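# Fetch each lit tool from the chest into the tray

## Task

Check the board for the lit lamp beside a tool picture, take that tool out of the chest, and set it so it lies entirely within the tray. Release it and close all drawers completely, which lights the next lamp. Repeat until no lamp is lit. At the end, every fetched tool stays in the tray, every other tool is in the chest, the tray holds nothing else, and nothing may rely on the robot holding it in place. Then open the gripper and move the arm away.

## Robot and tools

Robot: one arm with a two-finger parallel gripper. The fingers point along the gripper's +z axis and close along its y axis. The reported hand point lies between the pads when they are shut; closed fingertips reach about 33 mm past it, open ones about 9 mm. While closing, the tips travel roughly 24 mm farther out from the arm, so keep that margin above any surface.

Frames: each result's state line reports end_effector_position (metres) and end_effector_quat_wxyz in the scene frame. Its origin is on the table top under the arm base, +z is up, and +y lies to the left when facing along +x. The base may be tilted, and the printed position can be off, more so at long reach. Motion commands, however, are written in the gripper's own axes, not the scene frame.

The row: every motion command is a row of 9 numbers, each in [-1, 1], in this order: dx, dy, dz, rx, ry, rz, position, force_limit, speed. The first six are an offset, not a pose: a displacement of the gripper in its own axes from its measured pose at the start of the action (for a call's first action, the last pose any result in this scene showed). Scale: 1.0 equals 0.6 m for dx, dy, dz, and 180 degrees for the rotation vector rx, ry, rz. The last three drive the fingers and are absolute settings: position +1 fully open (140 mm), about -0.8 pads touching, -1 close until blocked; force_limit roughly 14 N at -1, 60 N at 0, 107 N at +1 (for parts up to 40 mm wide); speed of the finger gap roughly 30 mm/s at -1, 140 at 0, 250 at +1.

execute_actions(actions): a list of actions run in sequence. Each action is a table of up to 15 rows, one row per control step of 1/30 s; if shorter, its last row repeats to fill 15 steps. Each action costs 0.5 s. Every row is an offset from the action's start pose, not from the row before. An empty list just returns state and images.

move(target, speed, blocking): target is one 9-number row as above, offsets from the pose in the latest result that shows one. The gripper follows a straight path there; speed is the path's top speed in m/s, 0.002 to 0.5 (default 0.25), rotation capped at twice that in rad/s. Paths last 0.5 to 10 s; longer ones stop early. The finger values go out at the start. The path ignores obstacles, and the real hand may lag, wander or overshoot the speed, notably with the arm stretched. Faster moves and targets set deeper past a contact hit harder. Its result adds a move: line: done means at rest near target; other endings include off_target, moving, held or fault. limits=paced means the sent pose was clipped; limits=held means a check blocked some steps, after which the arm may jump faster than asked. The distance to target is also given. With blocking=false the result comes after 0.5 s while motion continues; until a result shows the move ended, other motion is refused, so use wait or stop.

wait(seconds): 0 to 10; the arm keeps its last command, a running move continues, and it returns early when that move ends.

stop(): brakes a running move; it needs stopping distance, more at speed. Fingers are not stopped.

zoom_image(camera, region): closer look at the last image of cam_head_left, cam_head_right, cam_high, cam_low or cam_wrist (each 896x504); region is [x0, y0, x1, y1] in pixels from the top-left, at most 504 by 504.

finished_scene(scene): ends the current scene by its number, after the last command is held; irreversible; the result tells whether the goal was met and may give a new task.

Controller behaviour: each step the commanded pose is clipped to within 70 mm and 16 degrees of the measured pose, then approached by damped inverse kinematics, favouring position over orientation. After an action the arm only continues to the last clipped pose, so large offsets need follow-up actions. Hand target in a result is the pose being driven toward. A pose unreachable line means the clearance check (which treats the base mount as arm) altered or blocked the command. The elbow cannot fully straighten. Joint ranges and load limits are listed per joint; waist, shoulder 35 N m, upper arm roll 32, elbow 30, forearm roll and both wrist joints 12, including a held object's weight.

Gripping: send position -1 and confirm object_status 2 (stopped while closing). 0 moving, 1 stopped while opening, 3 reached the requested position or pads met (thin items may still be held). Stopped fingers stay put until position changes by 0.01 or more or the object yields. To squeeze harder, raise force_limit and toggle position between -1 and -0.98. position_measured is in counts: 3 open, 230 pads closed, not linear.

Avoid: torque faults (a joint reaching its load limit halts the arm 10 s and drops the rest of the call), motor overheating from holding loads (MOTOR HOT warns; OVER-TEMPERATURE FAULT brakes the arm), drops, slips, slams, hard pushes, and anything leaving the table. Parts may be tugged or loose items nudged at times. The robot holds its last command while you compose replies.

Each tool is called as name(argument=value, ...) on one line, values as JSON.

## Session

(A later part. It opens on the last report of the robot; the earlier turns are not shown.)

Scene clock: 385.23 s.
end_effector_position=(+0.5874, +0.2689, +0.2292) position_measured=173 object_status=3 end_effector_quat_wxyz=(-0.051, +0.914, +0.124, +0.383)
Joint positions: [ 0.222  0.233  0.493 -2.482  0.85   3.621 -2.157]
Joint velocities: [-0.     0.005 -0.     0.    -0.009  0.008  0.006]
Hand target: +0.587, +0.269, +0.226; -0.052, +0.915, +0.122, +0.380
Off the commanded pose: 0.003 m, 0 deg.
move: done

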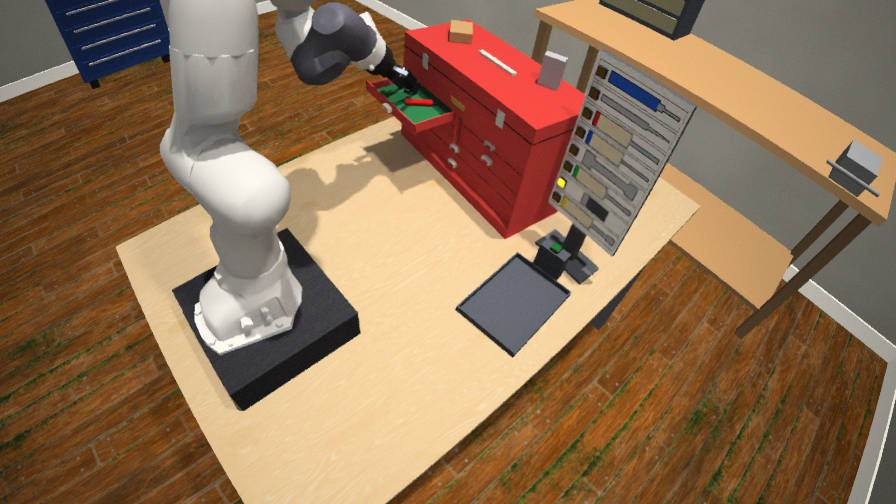

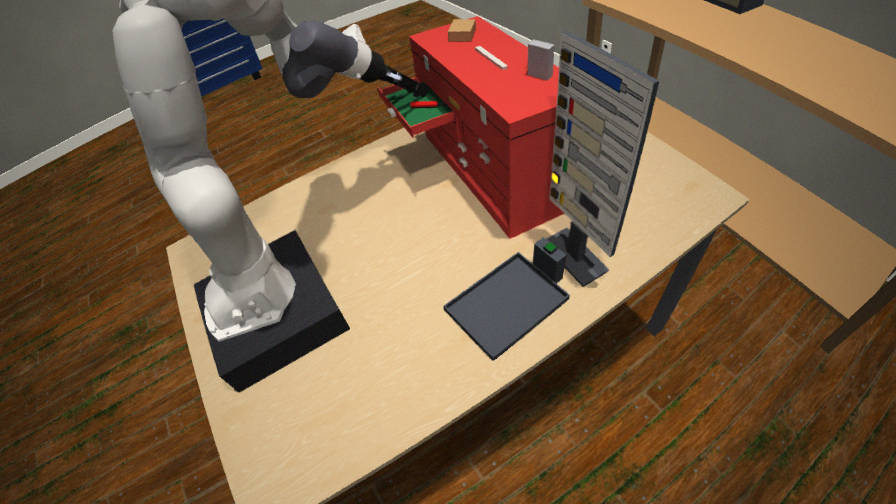

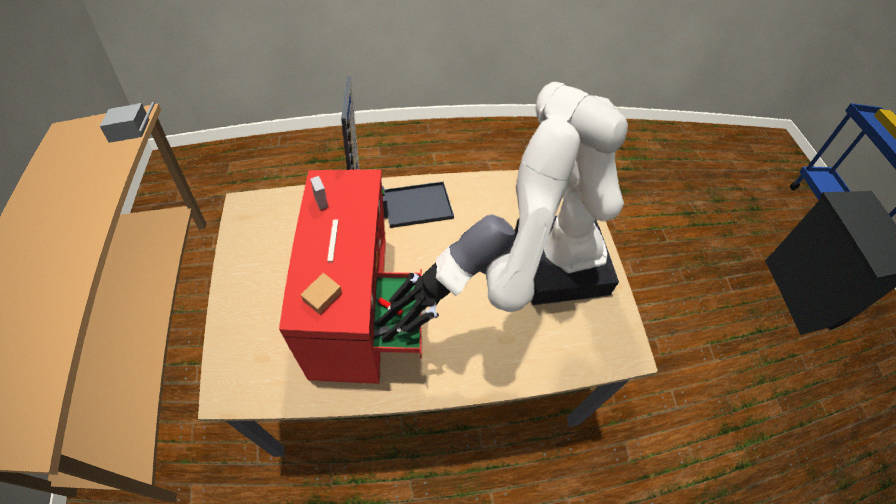

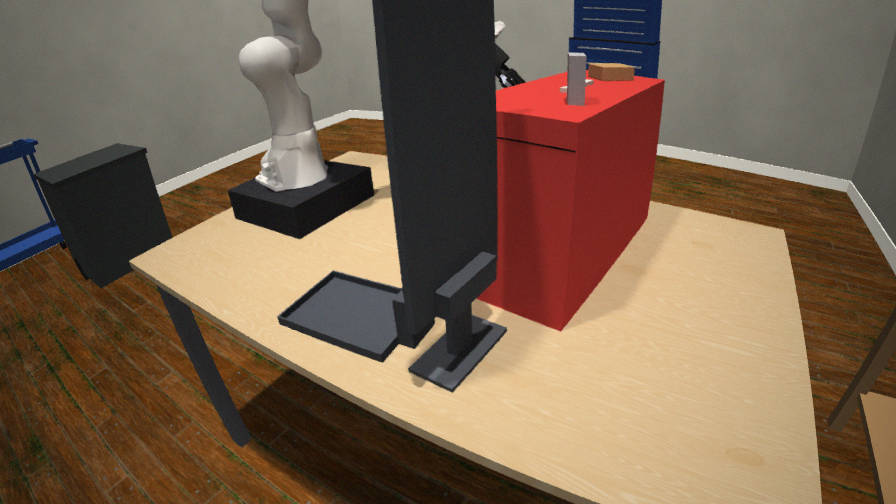

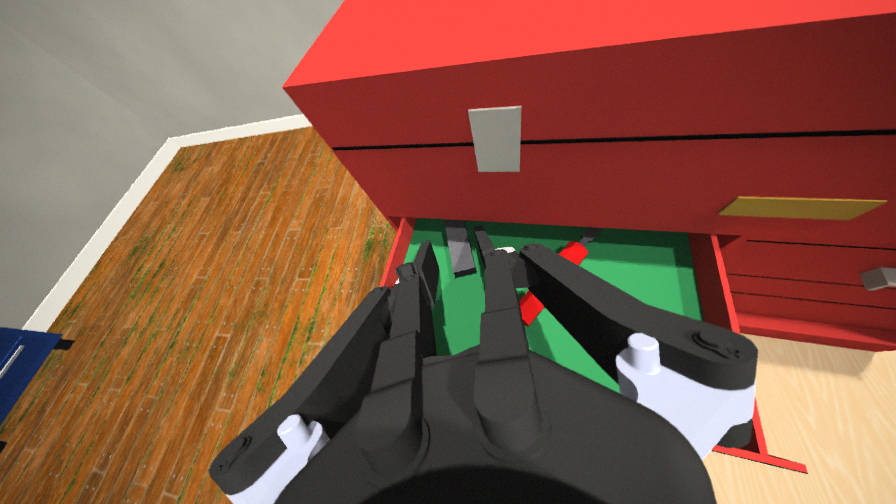

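execute_actions(actions=[[[0.002,0.001,-0.002,0,0,0,-0.35,0,-0.3],[0.003,0.002,-0.003,0,0,0,-0.35,0,-0.3],[0.003,0.003,-0.003,0,0,0,-0.35,0,-0.3],[0.003,0.004,-0.003,0,0,0,-0.35,0,-0.3],[0.003,0.005,-0.003,0,0,0,-0.35,0,-0.3],[0.003,0.005,-0.003,0,0,0,-1,0,-0.3]]])

zoom_image(camera="cam_wrist", region=[390, 180, 530, 290])

Scene clock: 392.83 s.
end_effector_position=(+0.5885, +0.2669, +0.2323) position_measured=210 object_status=0 end_effector_quat_wxyz=(-0.051, +0.914, +0.123, +0.384)
Joint positions: [ 0.217  0.224  0.493 -2.484  0.847  3.614 -2.156]
Joint velocities: [-0.001  0.    -0.    -0.    -0.002 -0.003  0.001]
Hand target: +0.588, +0.266, +0.232; -0.051, +0.914, +0.124, +0.383
Off the commanded pose: 0.001 m, 0 deg.

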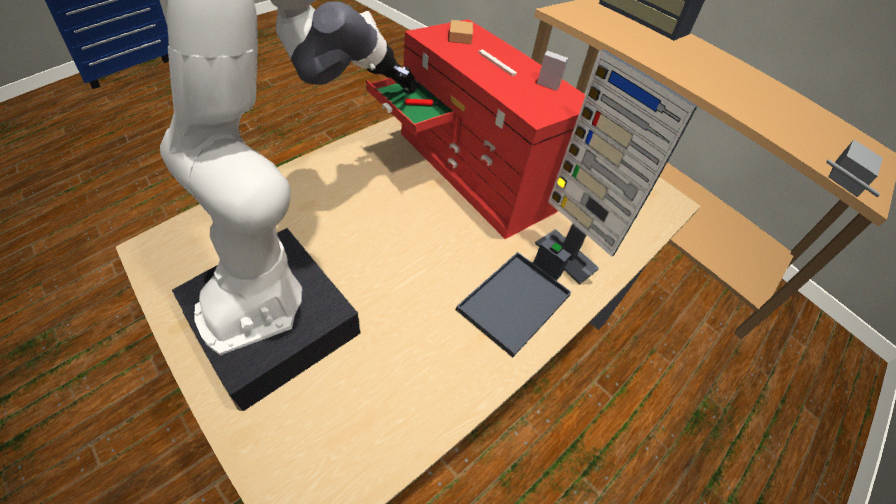

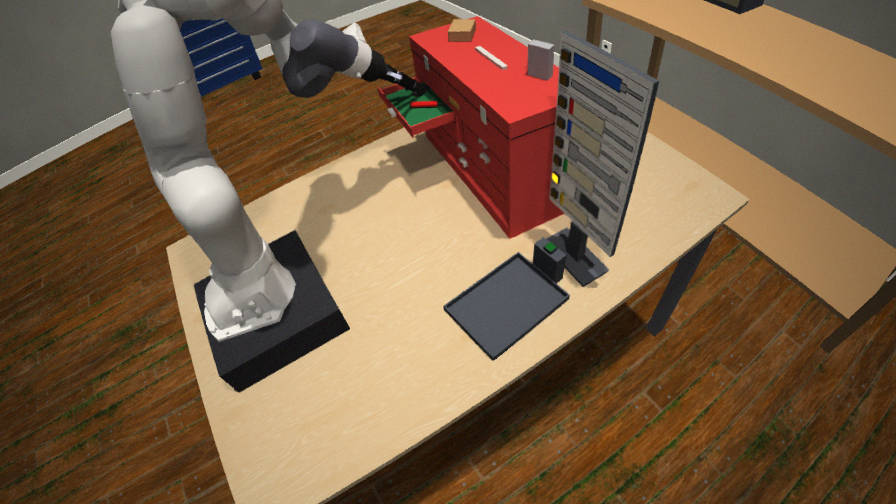

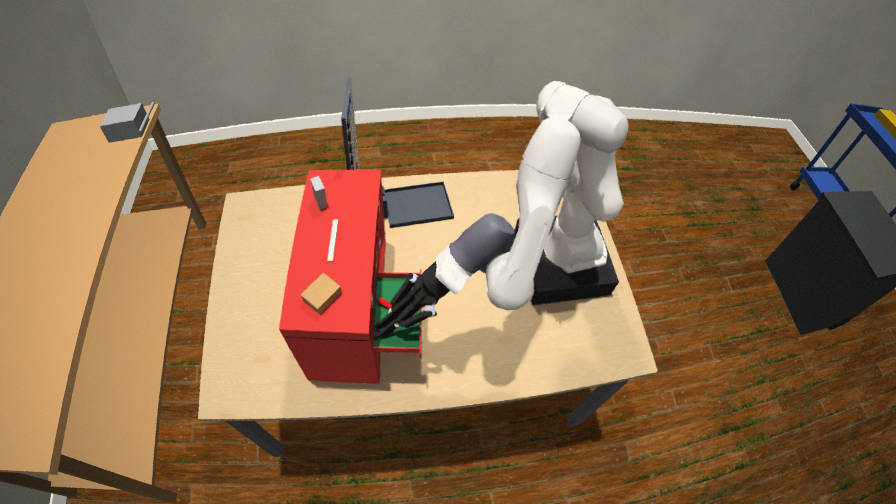

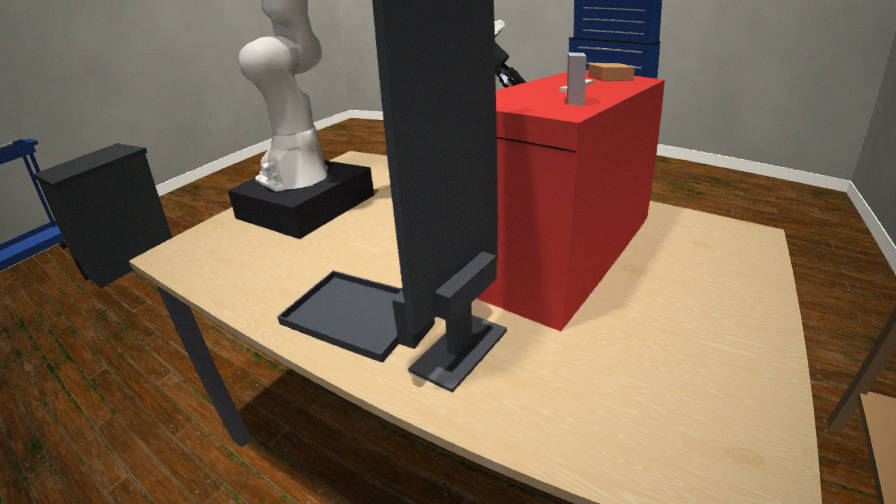

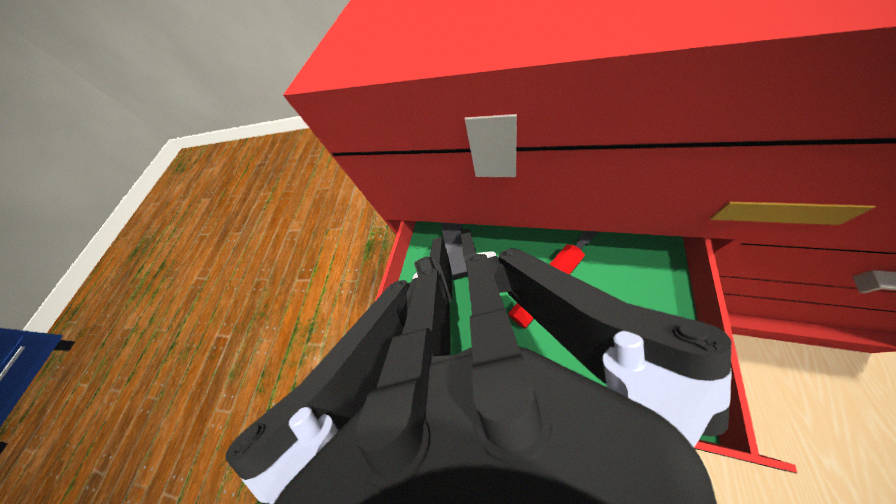

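Region (390, 180, 530, 290) of cam_wrist's 896x504 image, scaled by 3.600, with more detail than that image has; it fills the top 396 rows of this view, and the rest is white.

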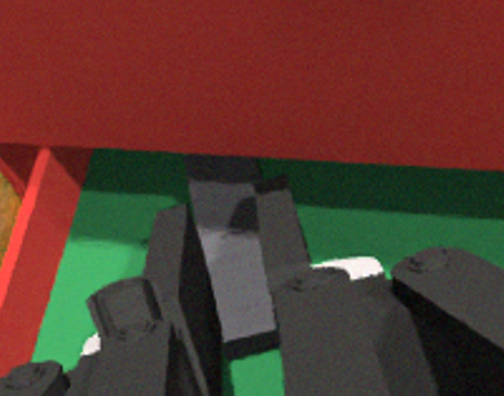

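move(target=[-0.0266, -0.0196, -0.0391, 0, 0, 0, -1, 0, -0.3], speed=0.08)

Scene clock: 397.43 s.
end_effector_position=(+0.5583, +0.2708, +0.2357) position_measured=210 object_status=2 end_effector_quat_wxyz=(-0.050, +0.914, +0.128, +0.382)
Joint positions: [ 0.229  0.162  0.529 -2.559  0.876  3.625 -2.133]
Joint velocities: [ 0.001 -0.     0.003 -0.004  0.003  0.003  0.018]
Hand target: +0.559, +0.271, +0.238; -0.052, +0.914, +0.123, +0.384
Off the commanded pose: 0.002 m, 1 deg.
move: done

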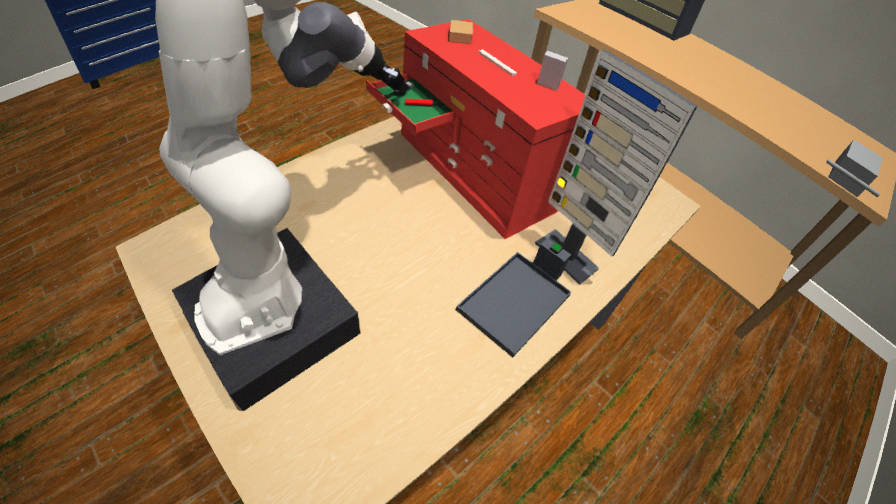

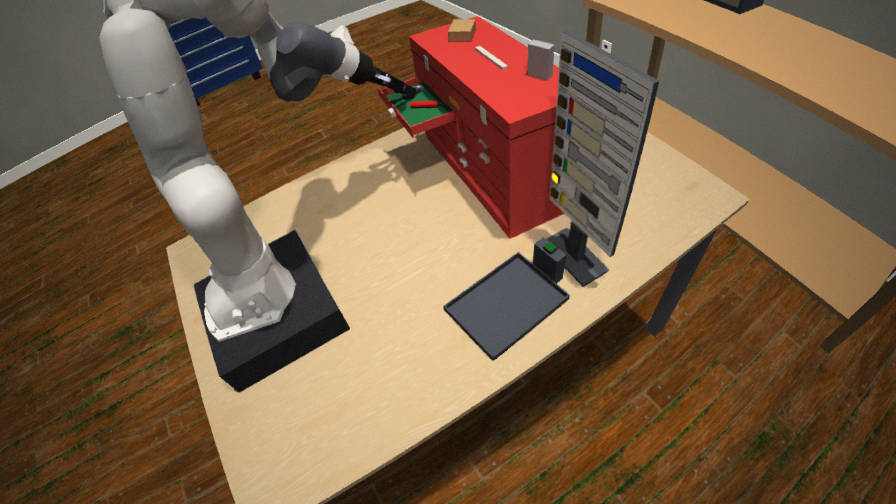

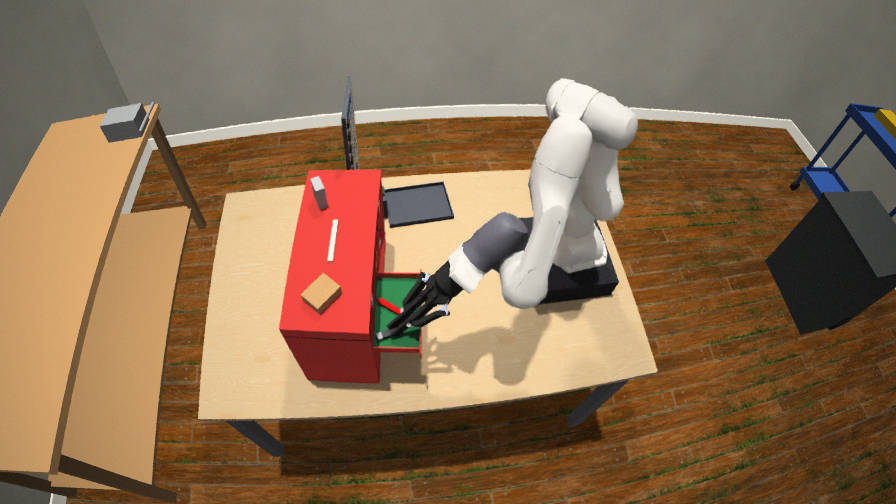

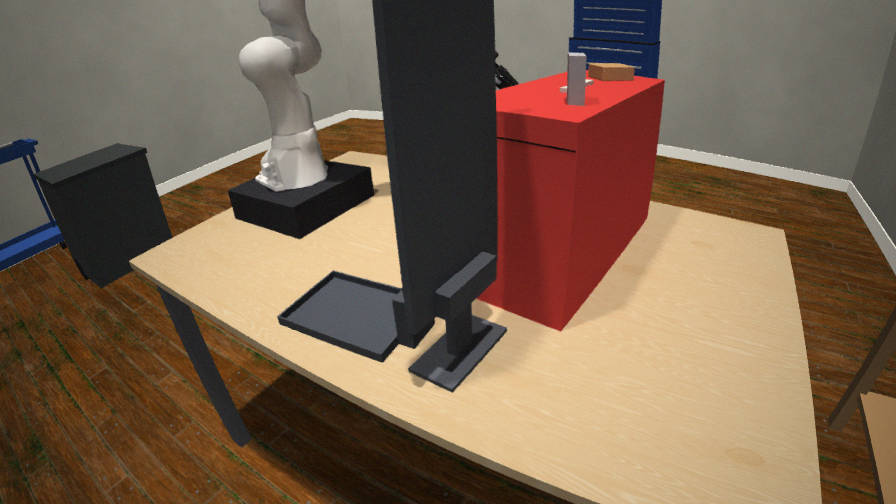

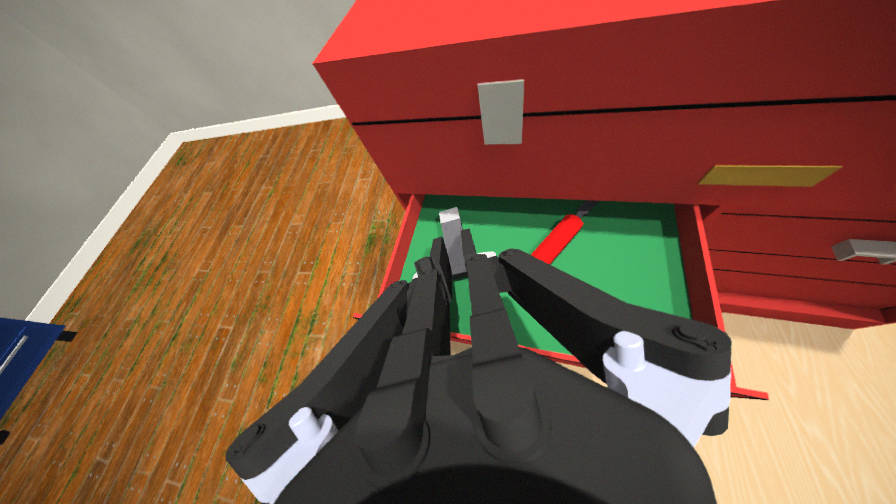

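move(target=[0.0369, 0.0039, -0.0623, 0, 0, 0, -1, 0, -0.3], speed=0.12)

Scene clock: 418.50 s.
end_effector_position=(+0.5496, +0.2627, +0.2772) position_measured=210 object_status=2 end_effector_quat_wxyz=(-0.058, +0.914, +0.114, +0.384)
Joint positions: [ 0.244  0.011  0.529 -2.57   1.059  3.515 -2.244]
Joint velocities: [ 0.008  0.001  0.01   0.032  0.117 -0.016 -0.131]
Hand target: +0.549, +0.265, +0.277; -0.054, +0.913, +0.129, +0.384
Off the commanded pose: 0.003 m, 2 deg.
move: done

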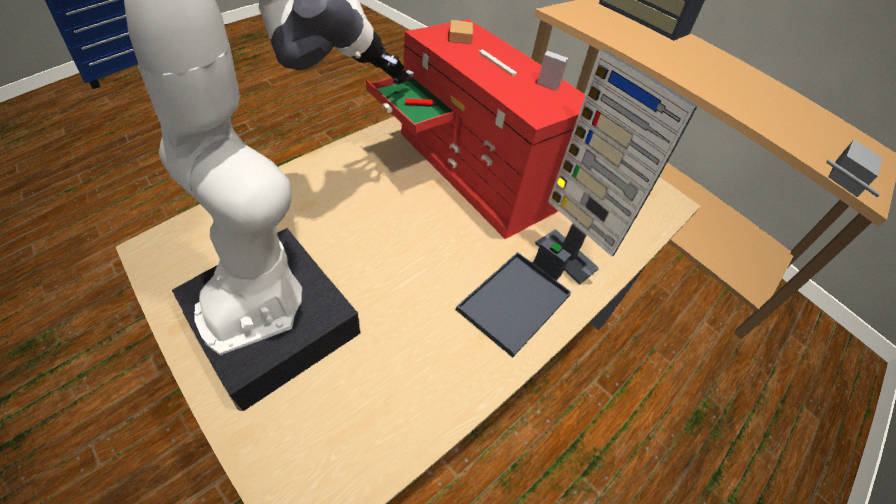

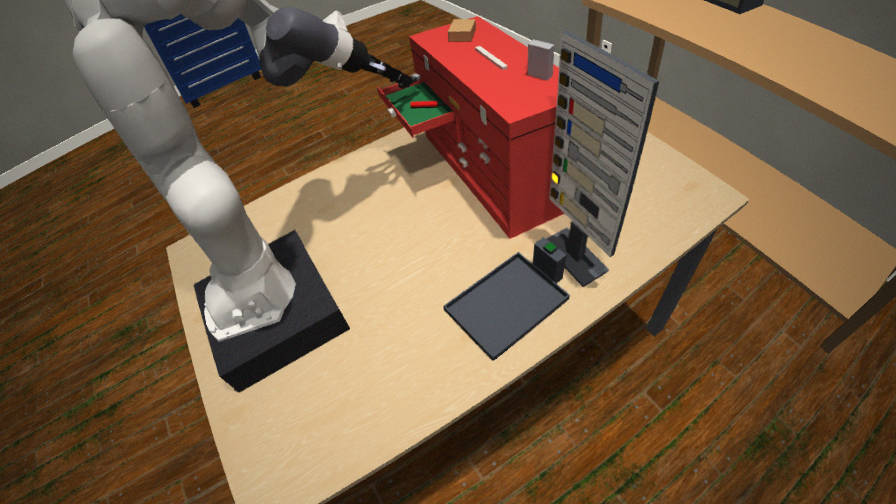

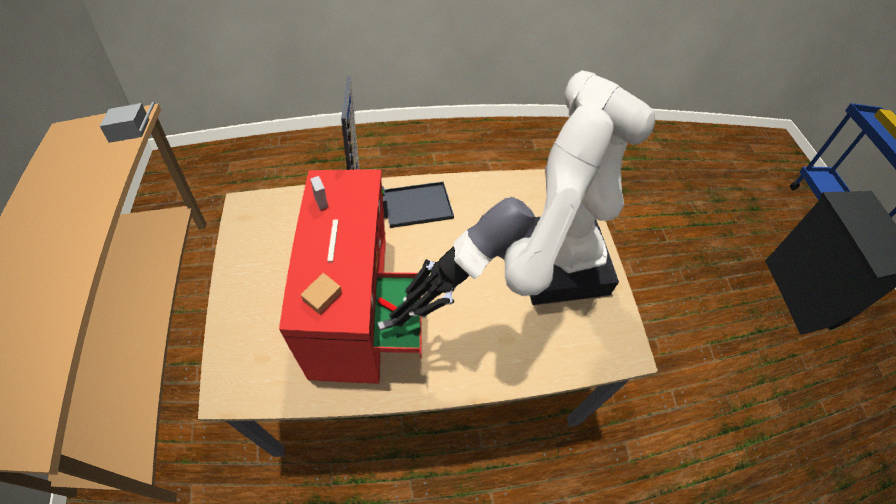

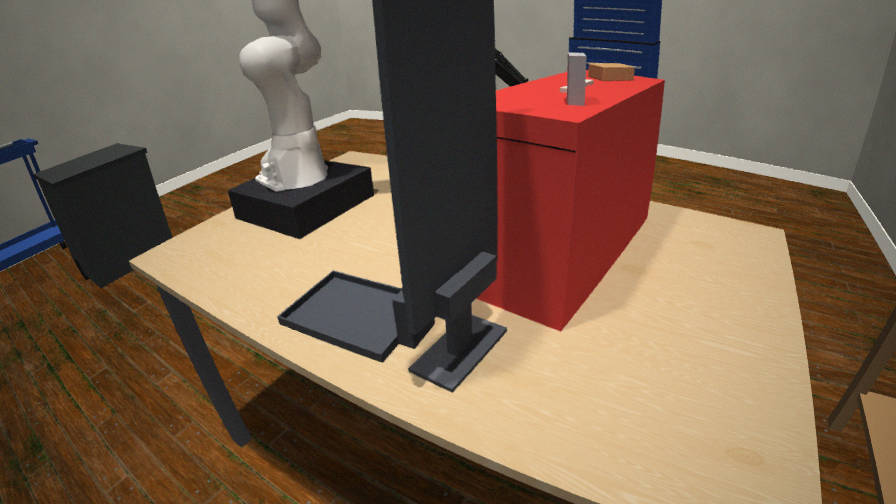

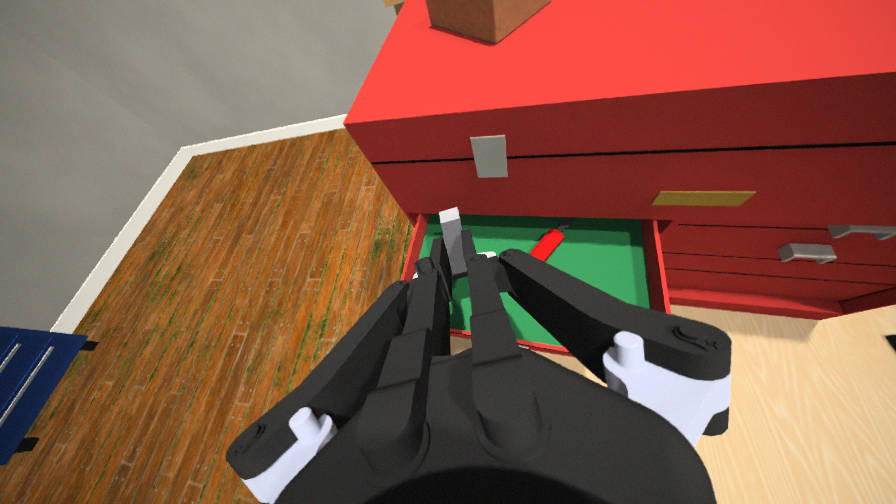

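move(target=[-0.112, 0.3076, -0.1106, -0.1337, 0.0005, 0.1228, -1, 0, -0.3], speed=0.22)

Scene clock: 430.30 s.
end_effector_position=(+0.5031, +0.0618, +0.2686) position_measured=210 object_status=2 end_effector_quat_wxyz=(+0.061, +0.913, -0.144, +0.377)
Joint positions: [ 0.191 -0.059  0.499 -2.648  1.618  3.734 -2.388]
Joint velocities: [ 0.002  0.002 -0.001  0.001  0.009  0.008 -0.019]
Hand target: +0.504, +0.059, +0.271; +0.064, +0.912, -0.143, +0.379
Off the commanded pose: 0.004 m, 1 deg.
move: off_target

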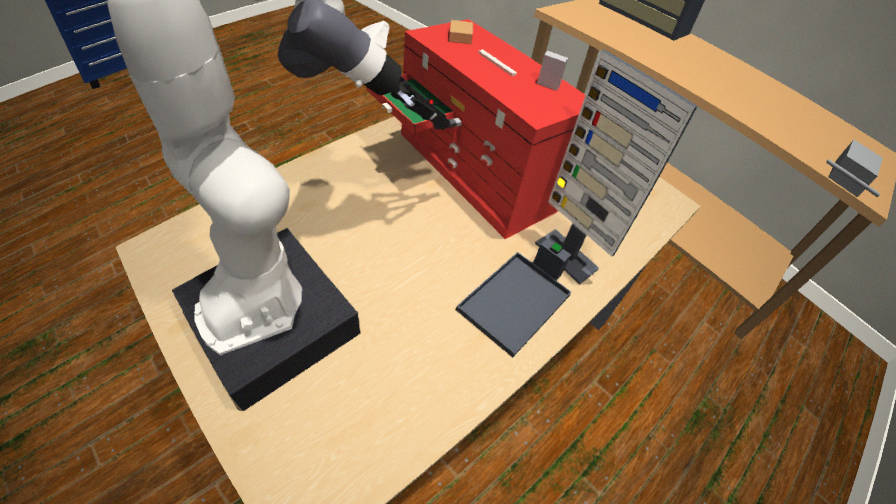

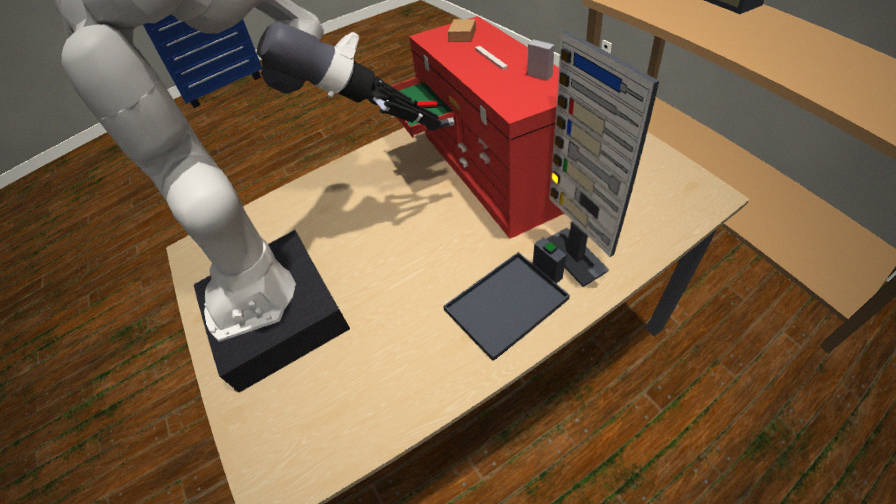

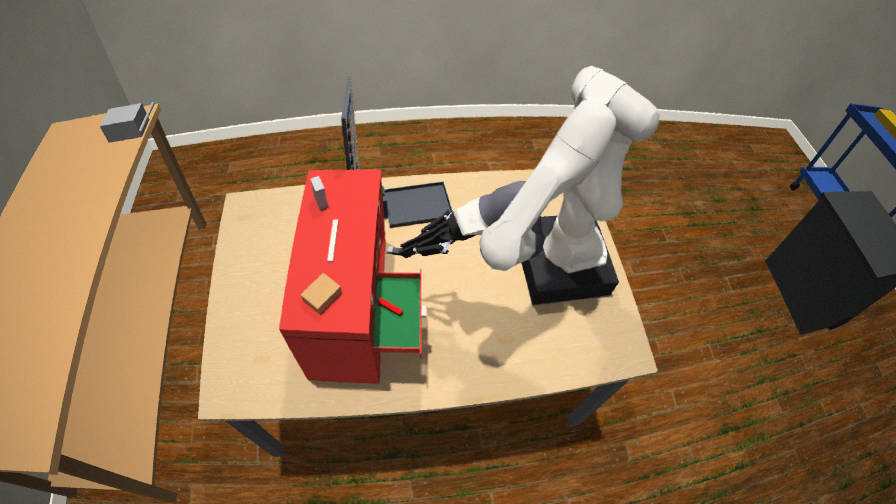

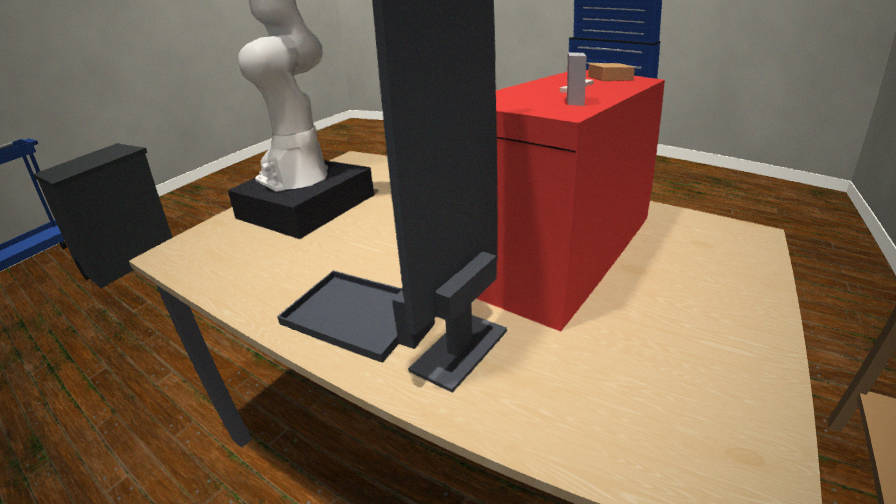

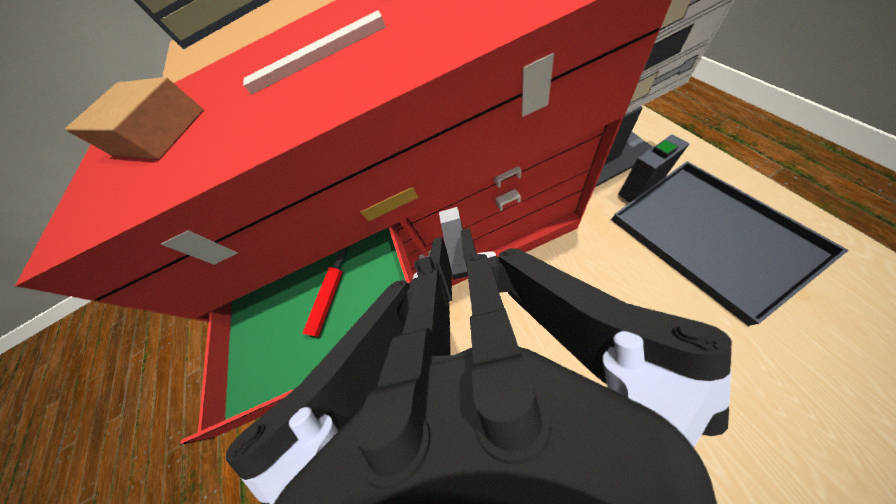

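move(target=[-0.1523, 0.5649, 0.3062, -0.1255, 0.003, 0.1259, -1, 0, -0.3], speed=0.22)

Scene clock: 439.43 s.
end_effector_position=(+0.4623, -0.2739, +0.0697) position_measured=210 object_status=2 end_effector_quat_wxyz=(+0.162, +0.840, -0.383, +0.347)
Joint positions: [-0.415  0.653  0.217 -2.646  0.607  4.119 -1.604]
Joint velocities: [-0.007  0.003  0.004  0.    -0.004  0.013  0.02 ]
Hand target: +0.464, -0.274, +0.071; +0.160, +0.838, -0.387, +0.351
Off the commanded pose: 0.009 m, 1 deg.
move: off_target

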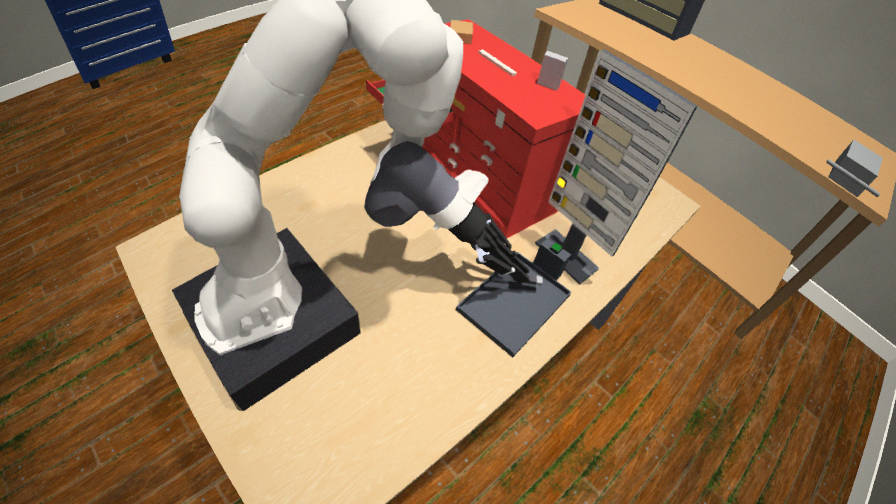

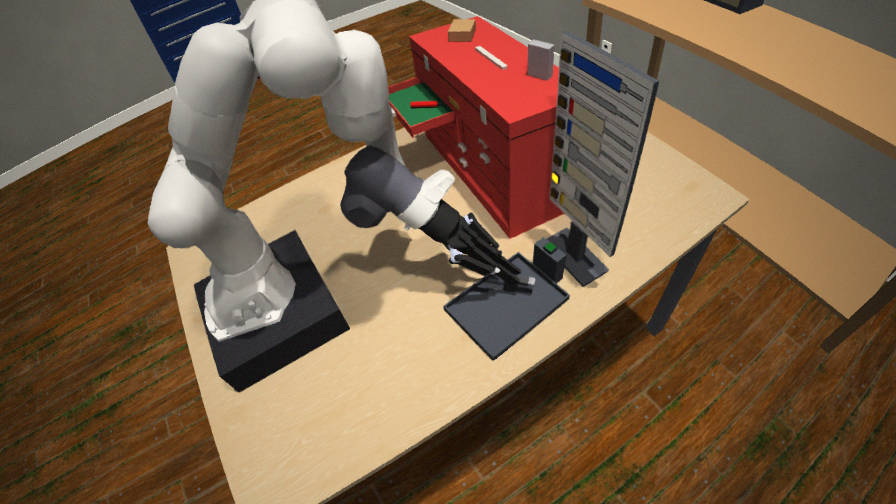

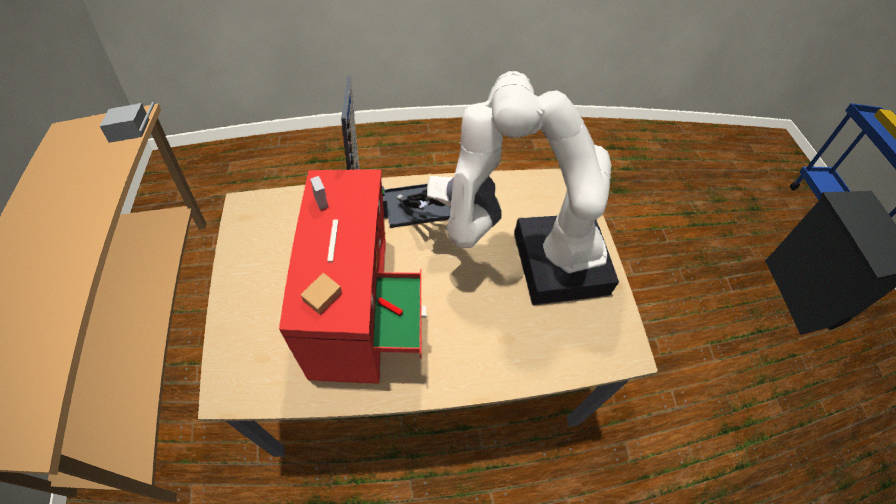

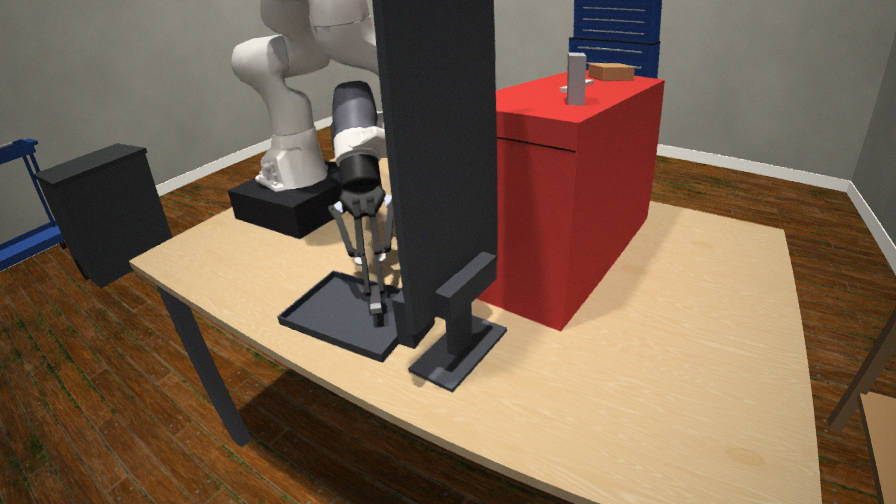

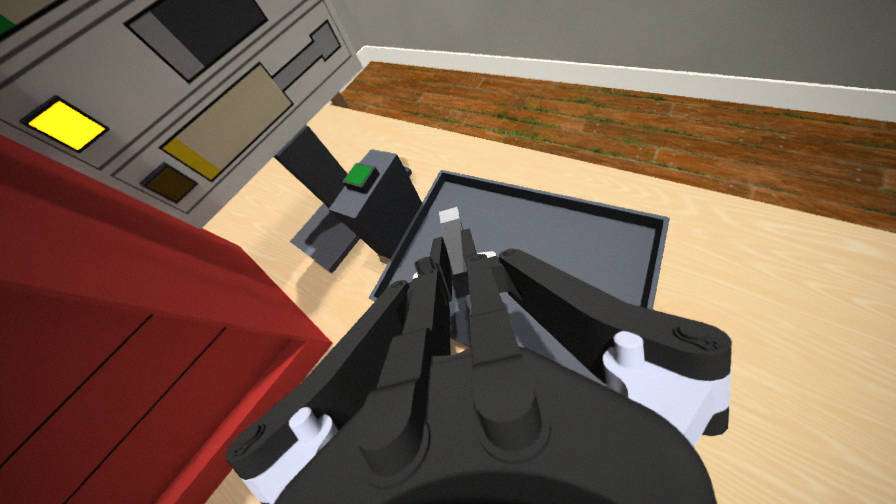

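move(target=[-0.0173, 0.0319, 0.0435, 0, 0.002, 0, -1, 0, -0.3], speed=0.05)

zoom_image(camera="cam_low", region=[300, 250, 420, 350])

Scene clock: 452.20 s.
end_effector_position=(+0.4533, -0.2923, +0.0416) position_measured=210 object_status=2 end_effector_quat_wxyz=(+0.163, +0.842, -0.382, +0.346)
Joint positions: [-0.466  0.751  0.187 -2.607  0.511  4.166 -1.589]
Joint velocities: [-0.003  0.002  0.001  0.007 -0.017  0.019  0.004]
Hand target: +0.455, -0.294, +0.044; +0.163, +0.839, -0.383, +0.350
Off the commanded pose: 0.004 m, 1 deg.
move: off_target

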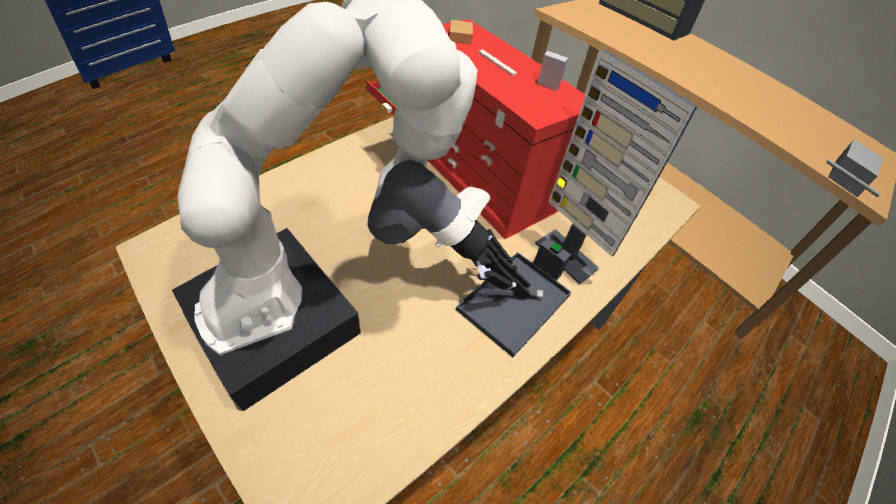

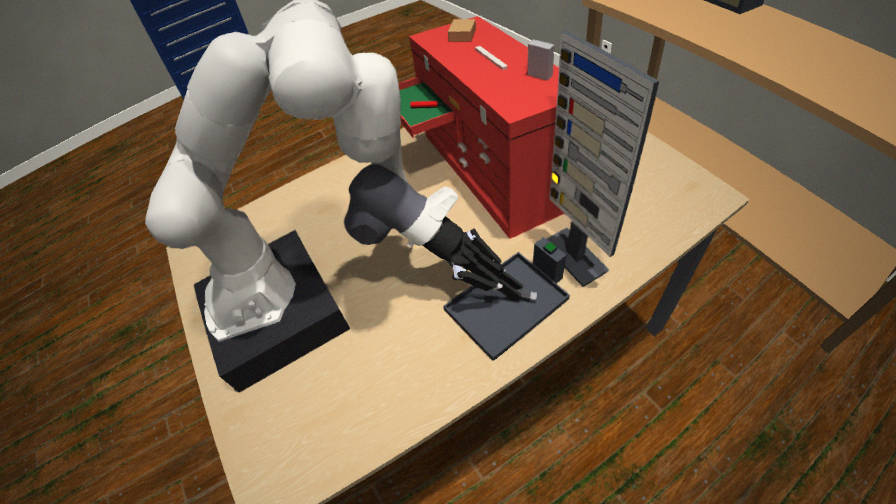

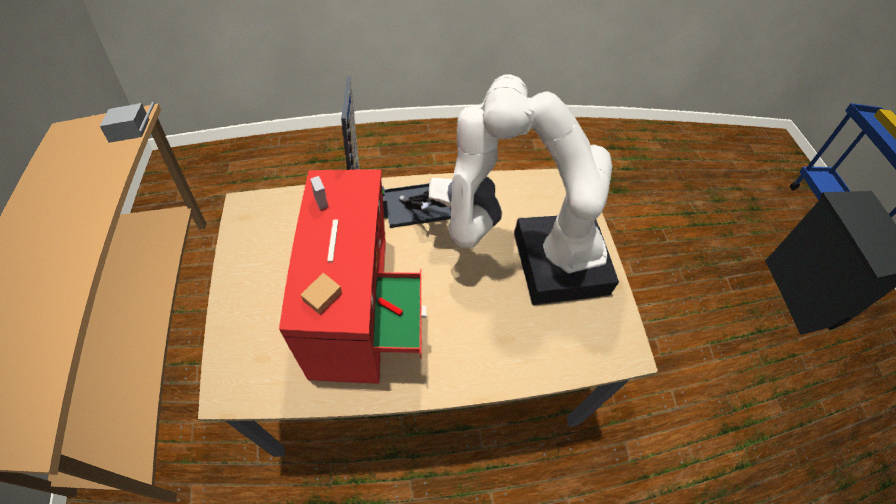

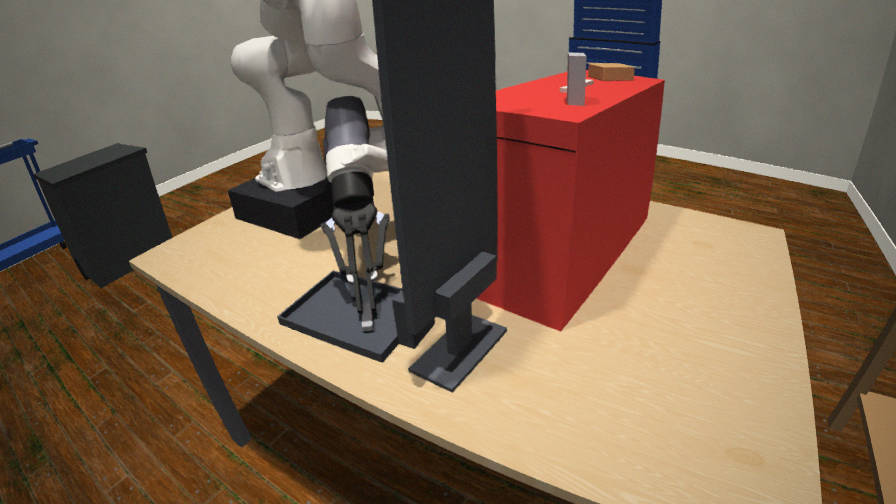

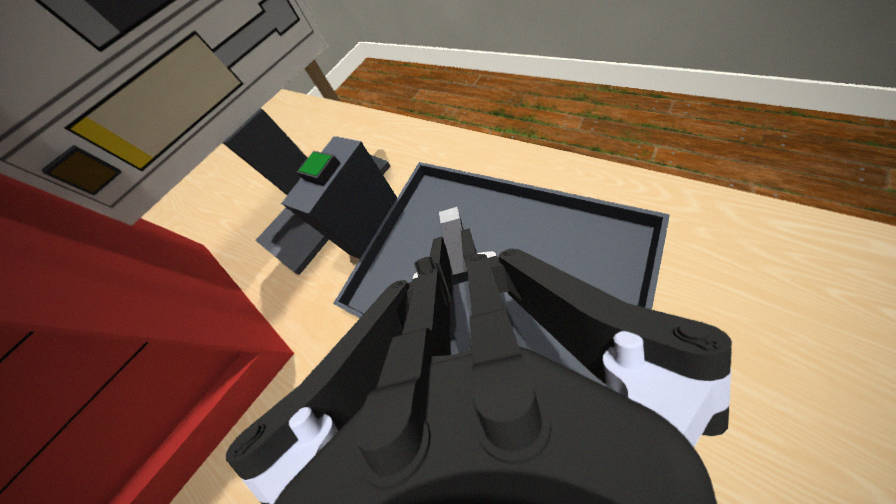

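Region (300, 250, 420, 350) of cam_low's 896x504 image, scaled by 4.200, with more detail than that image has.

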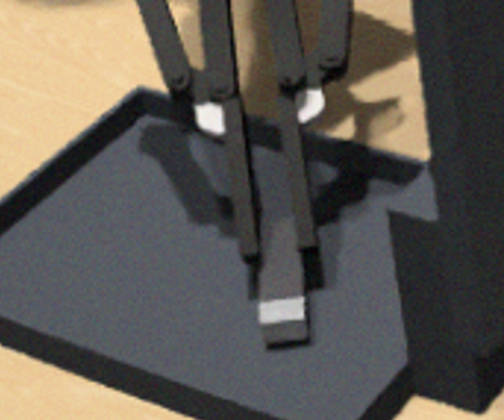

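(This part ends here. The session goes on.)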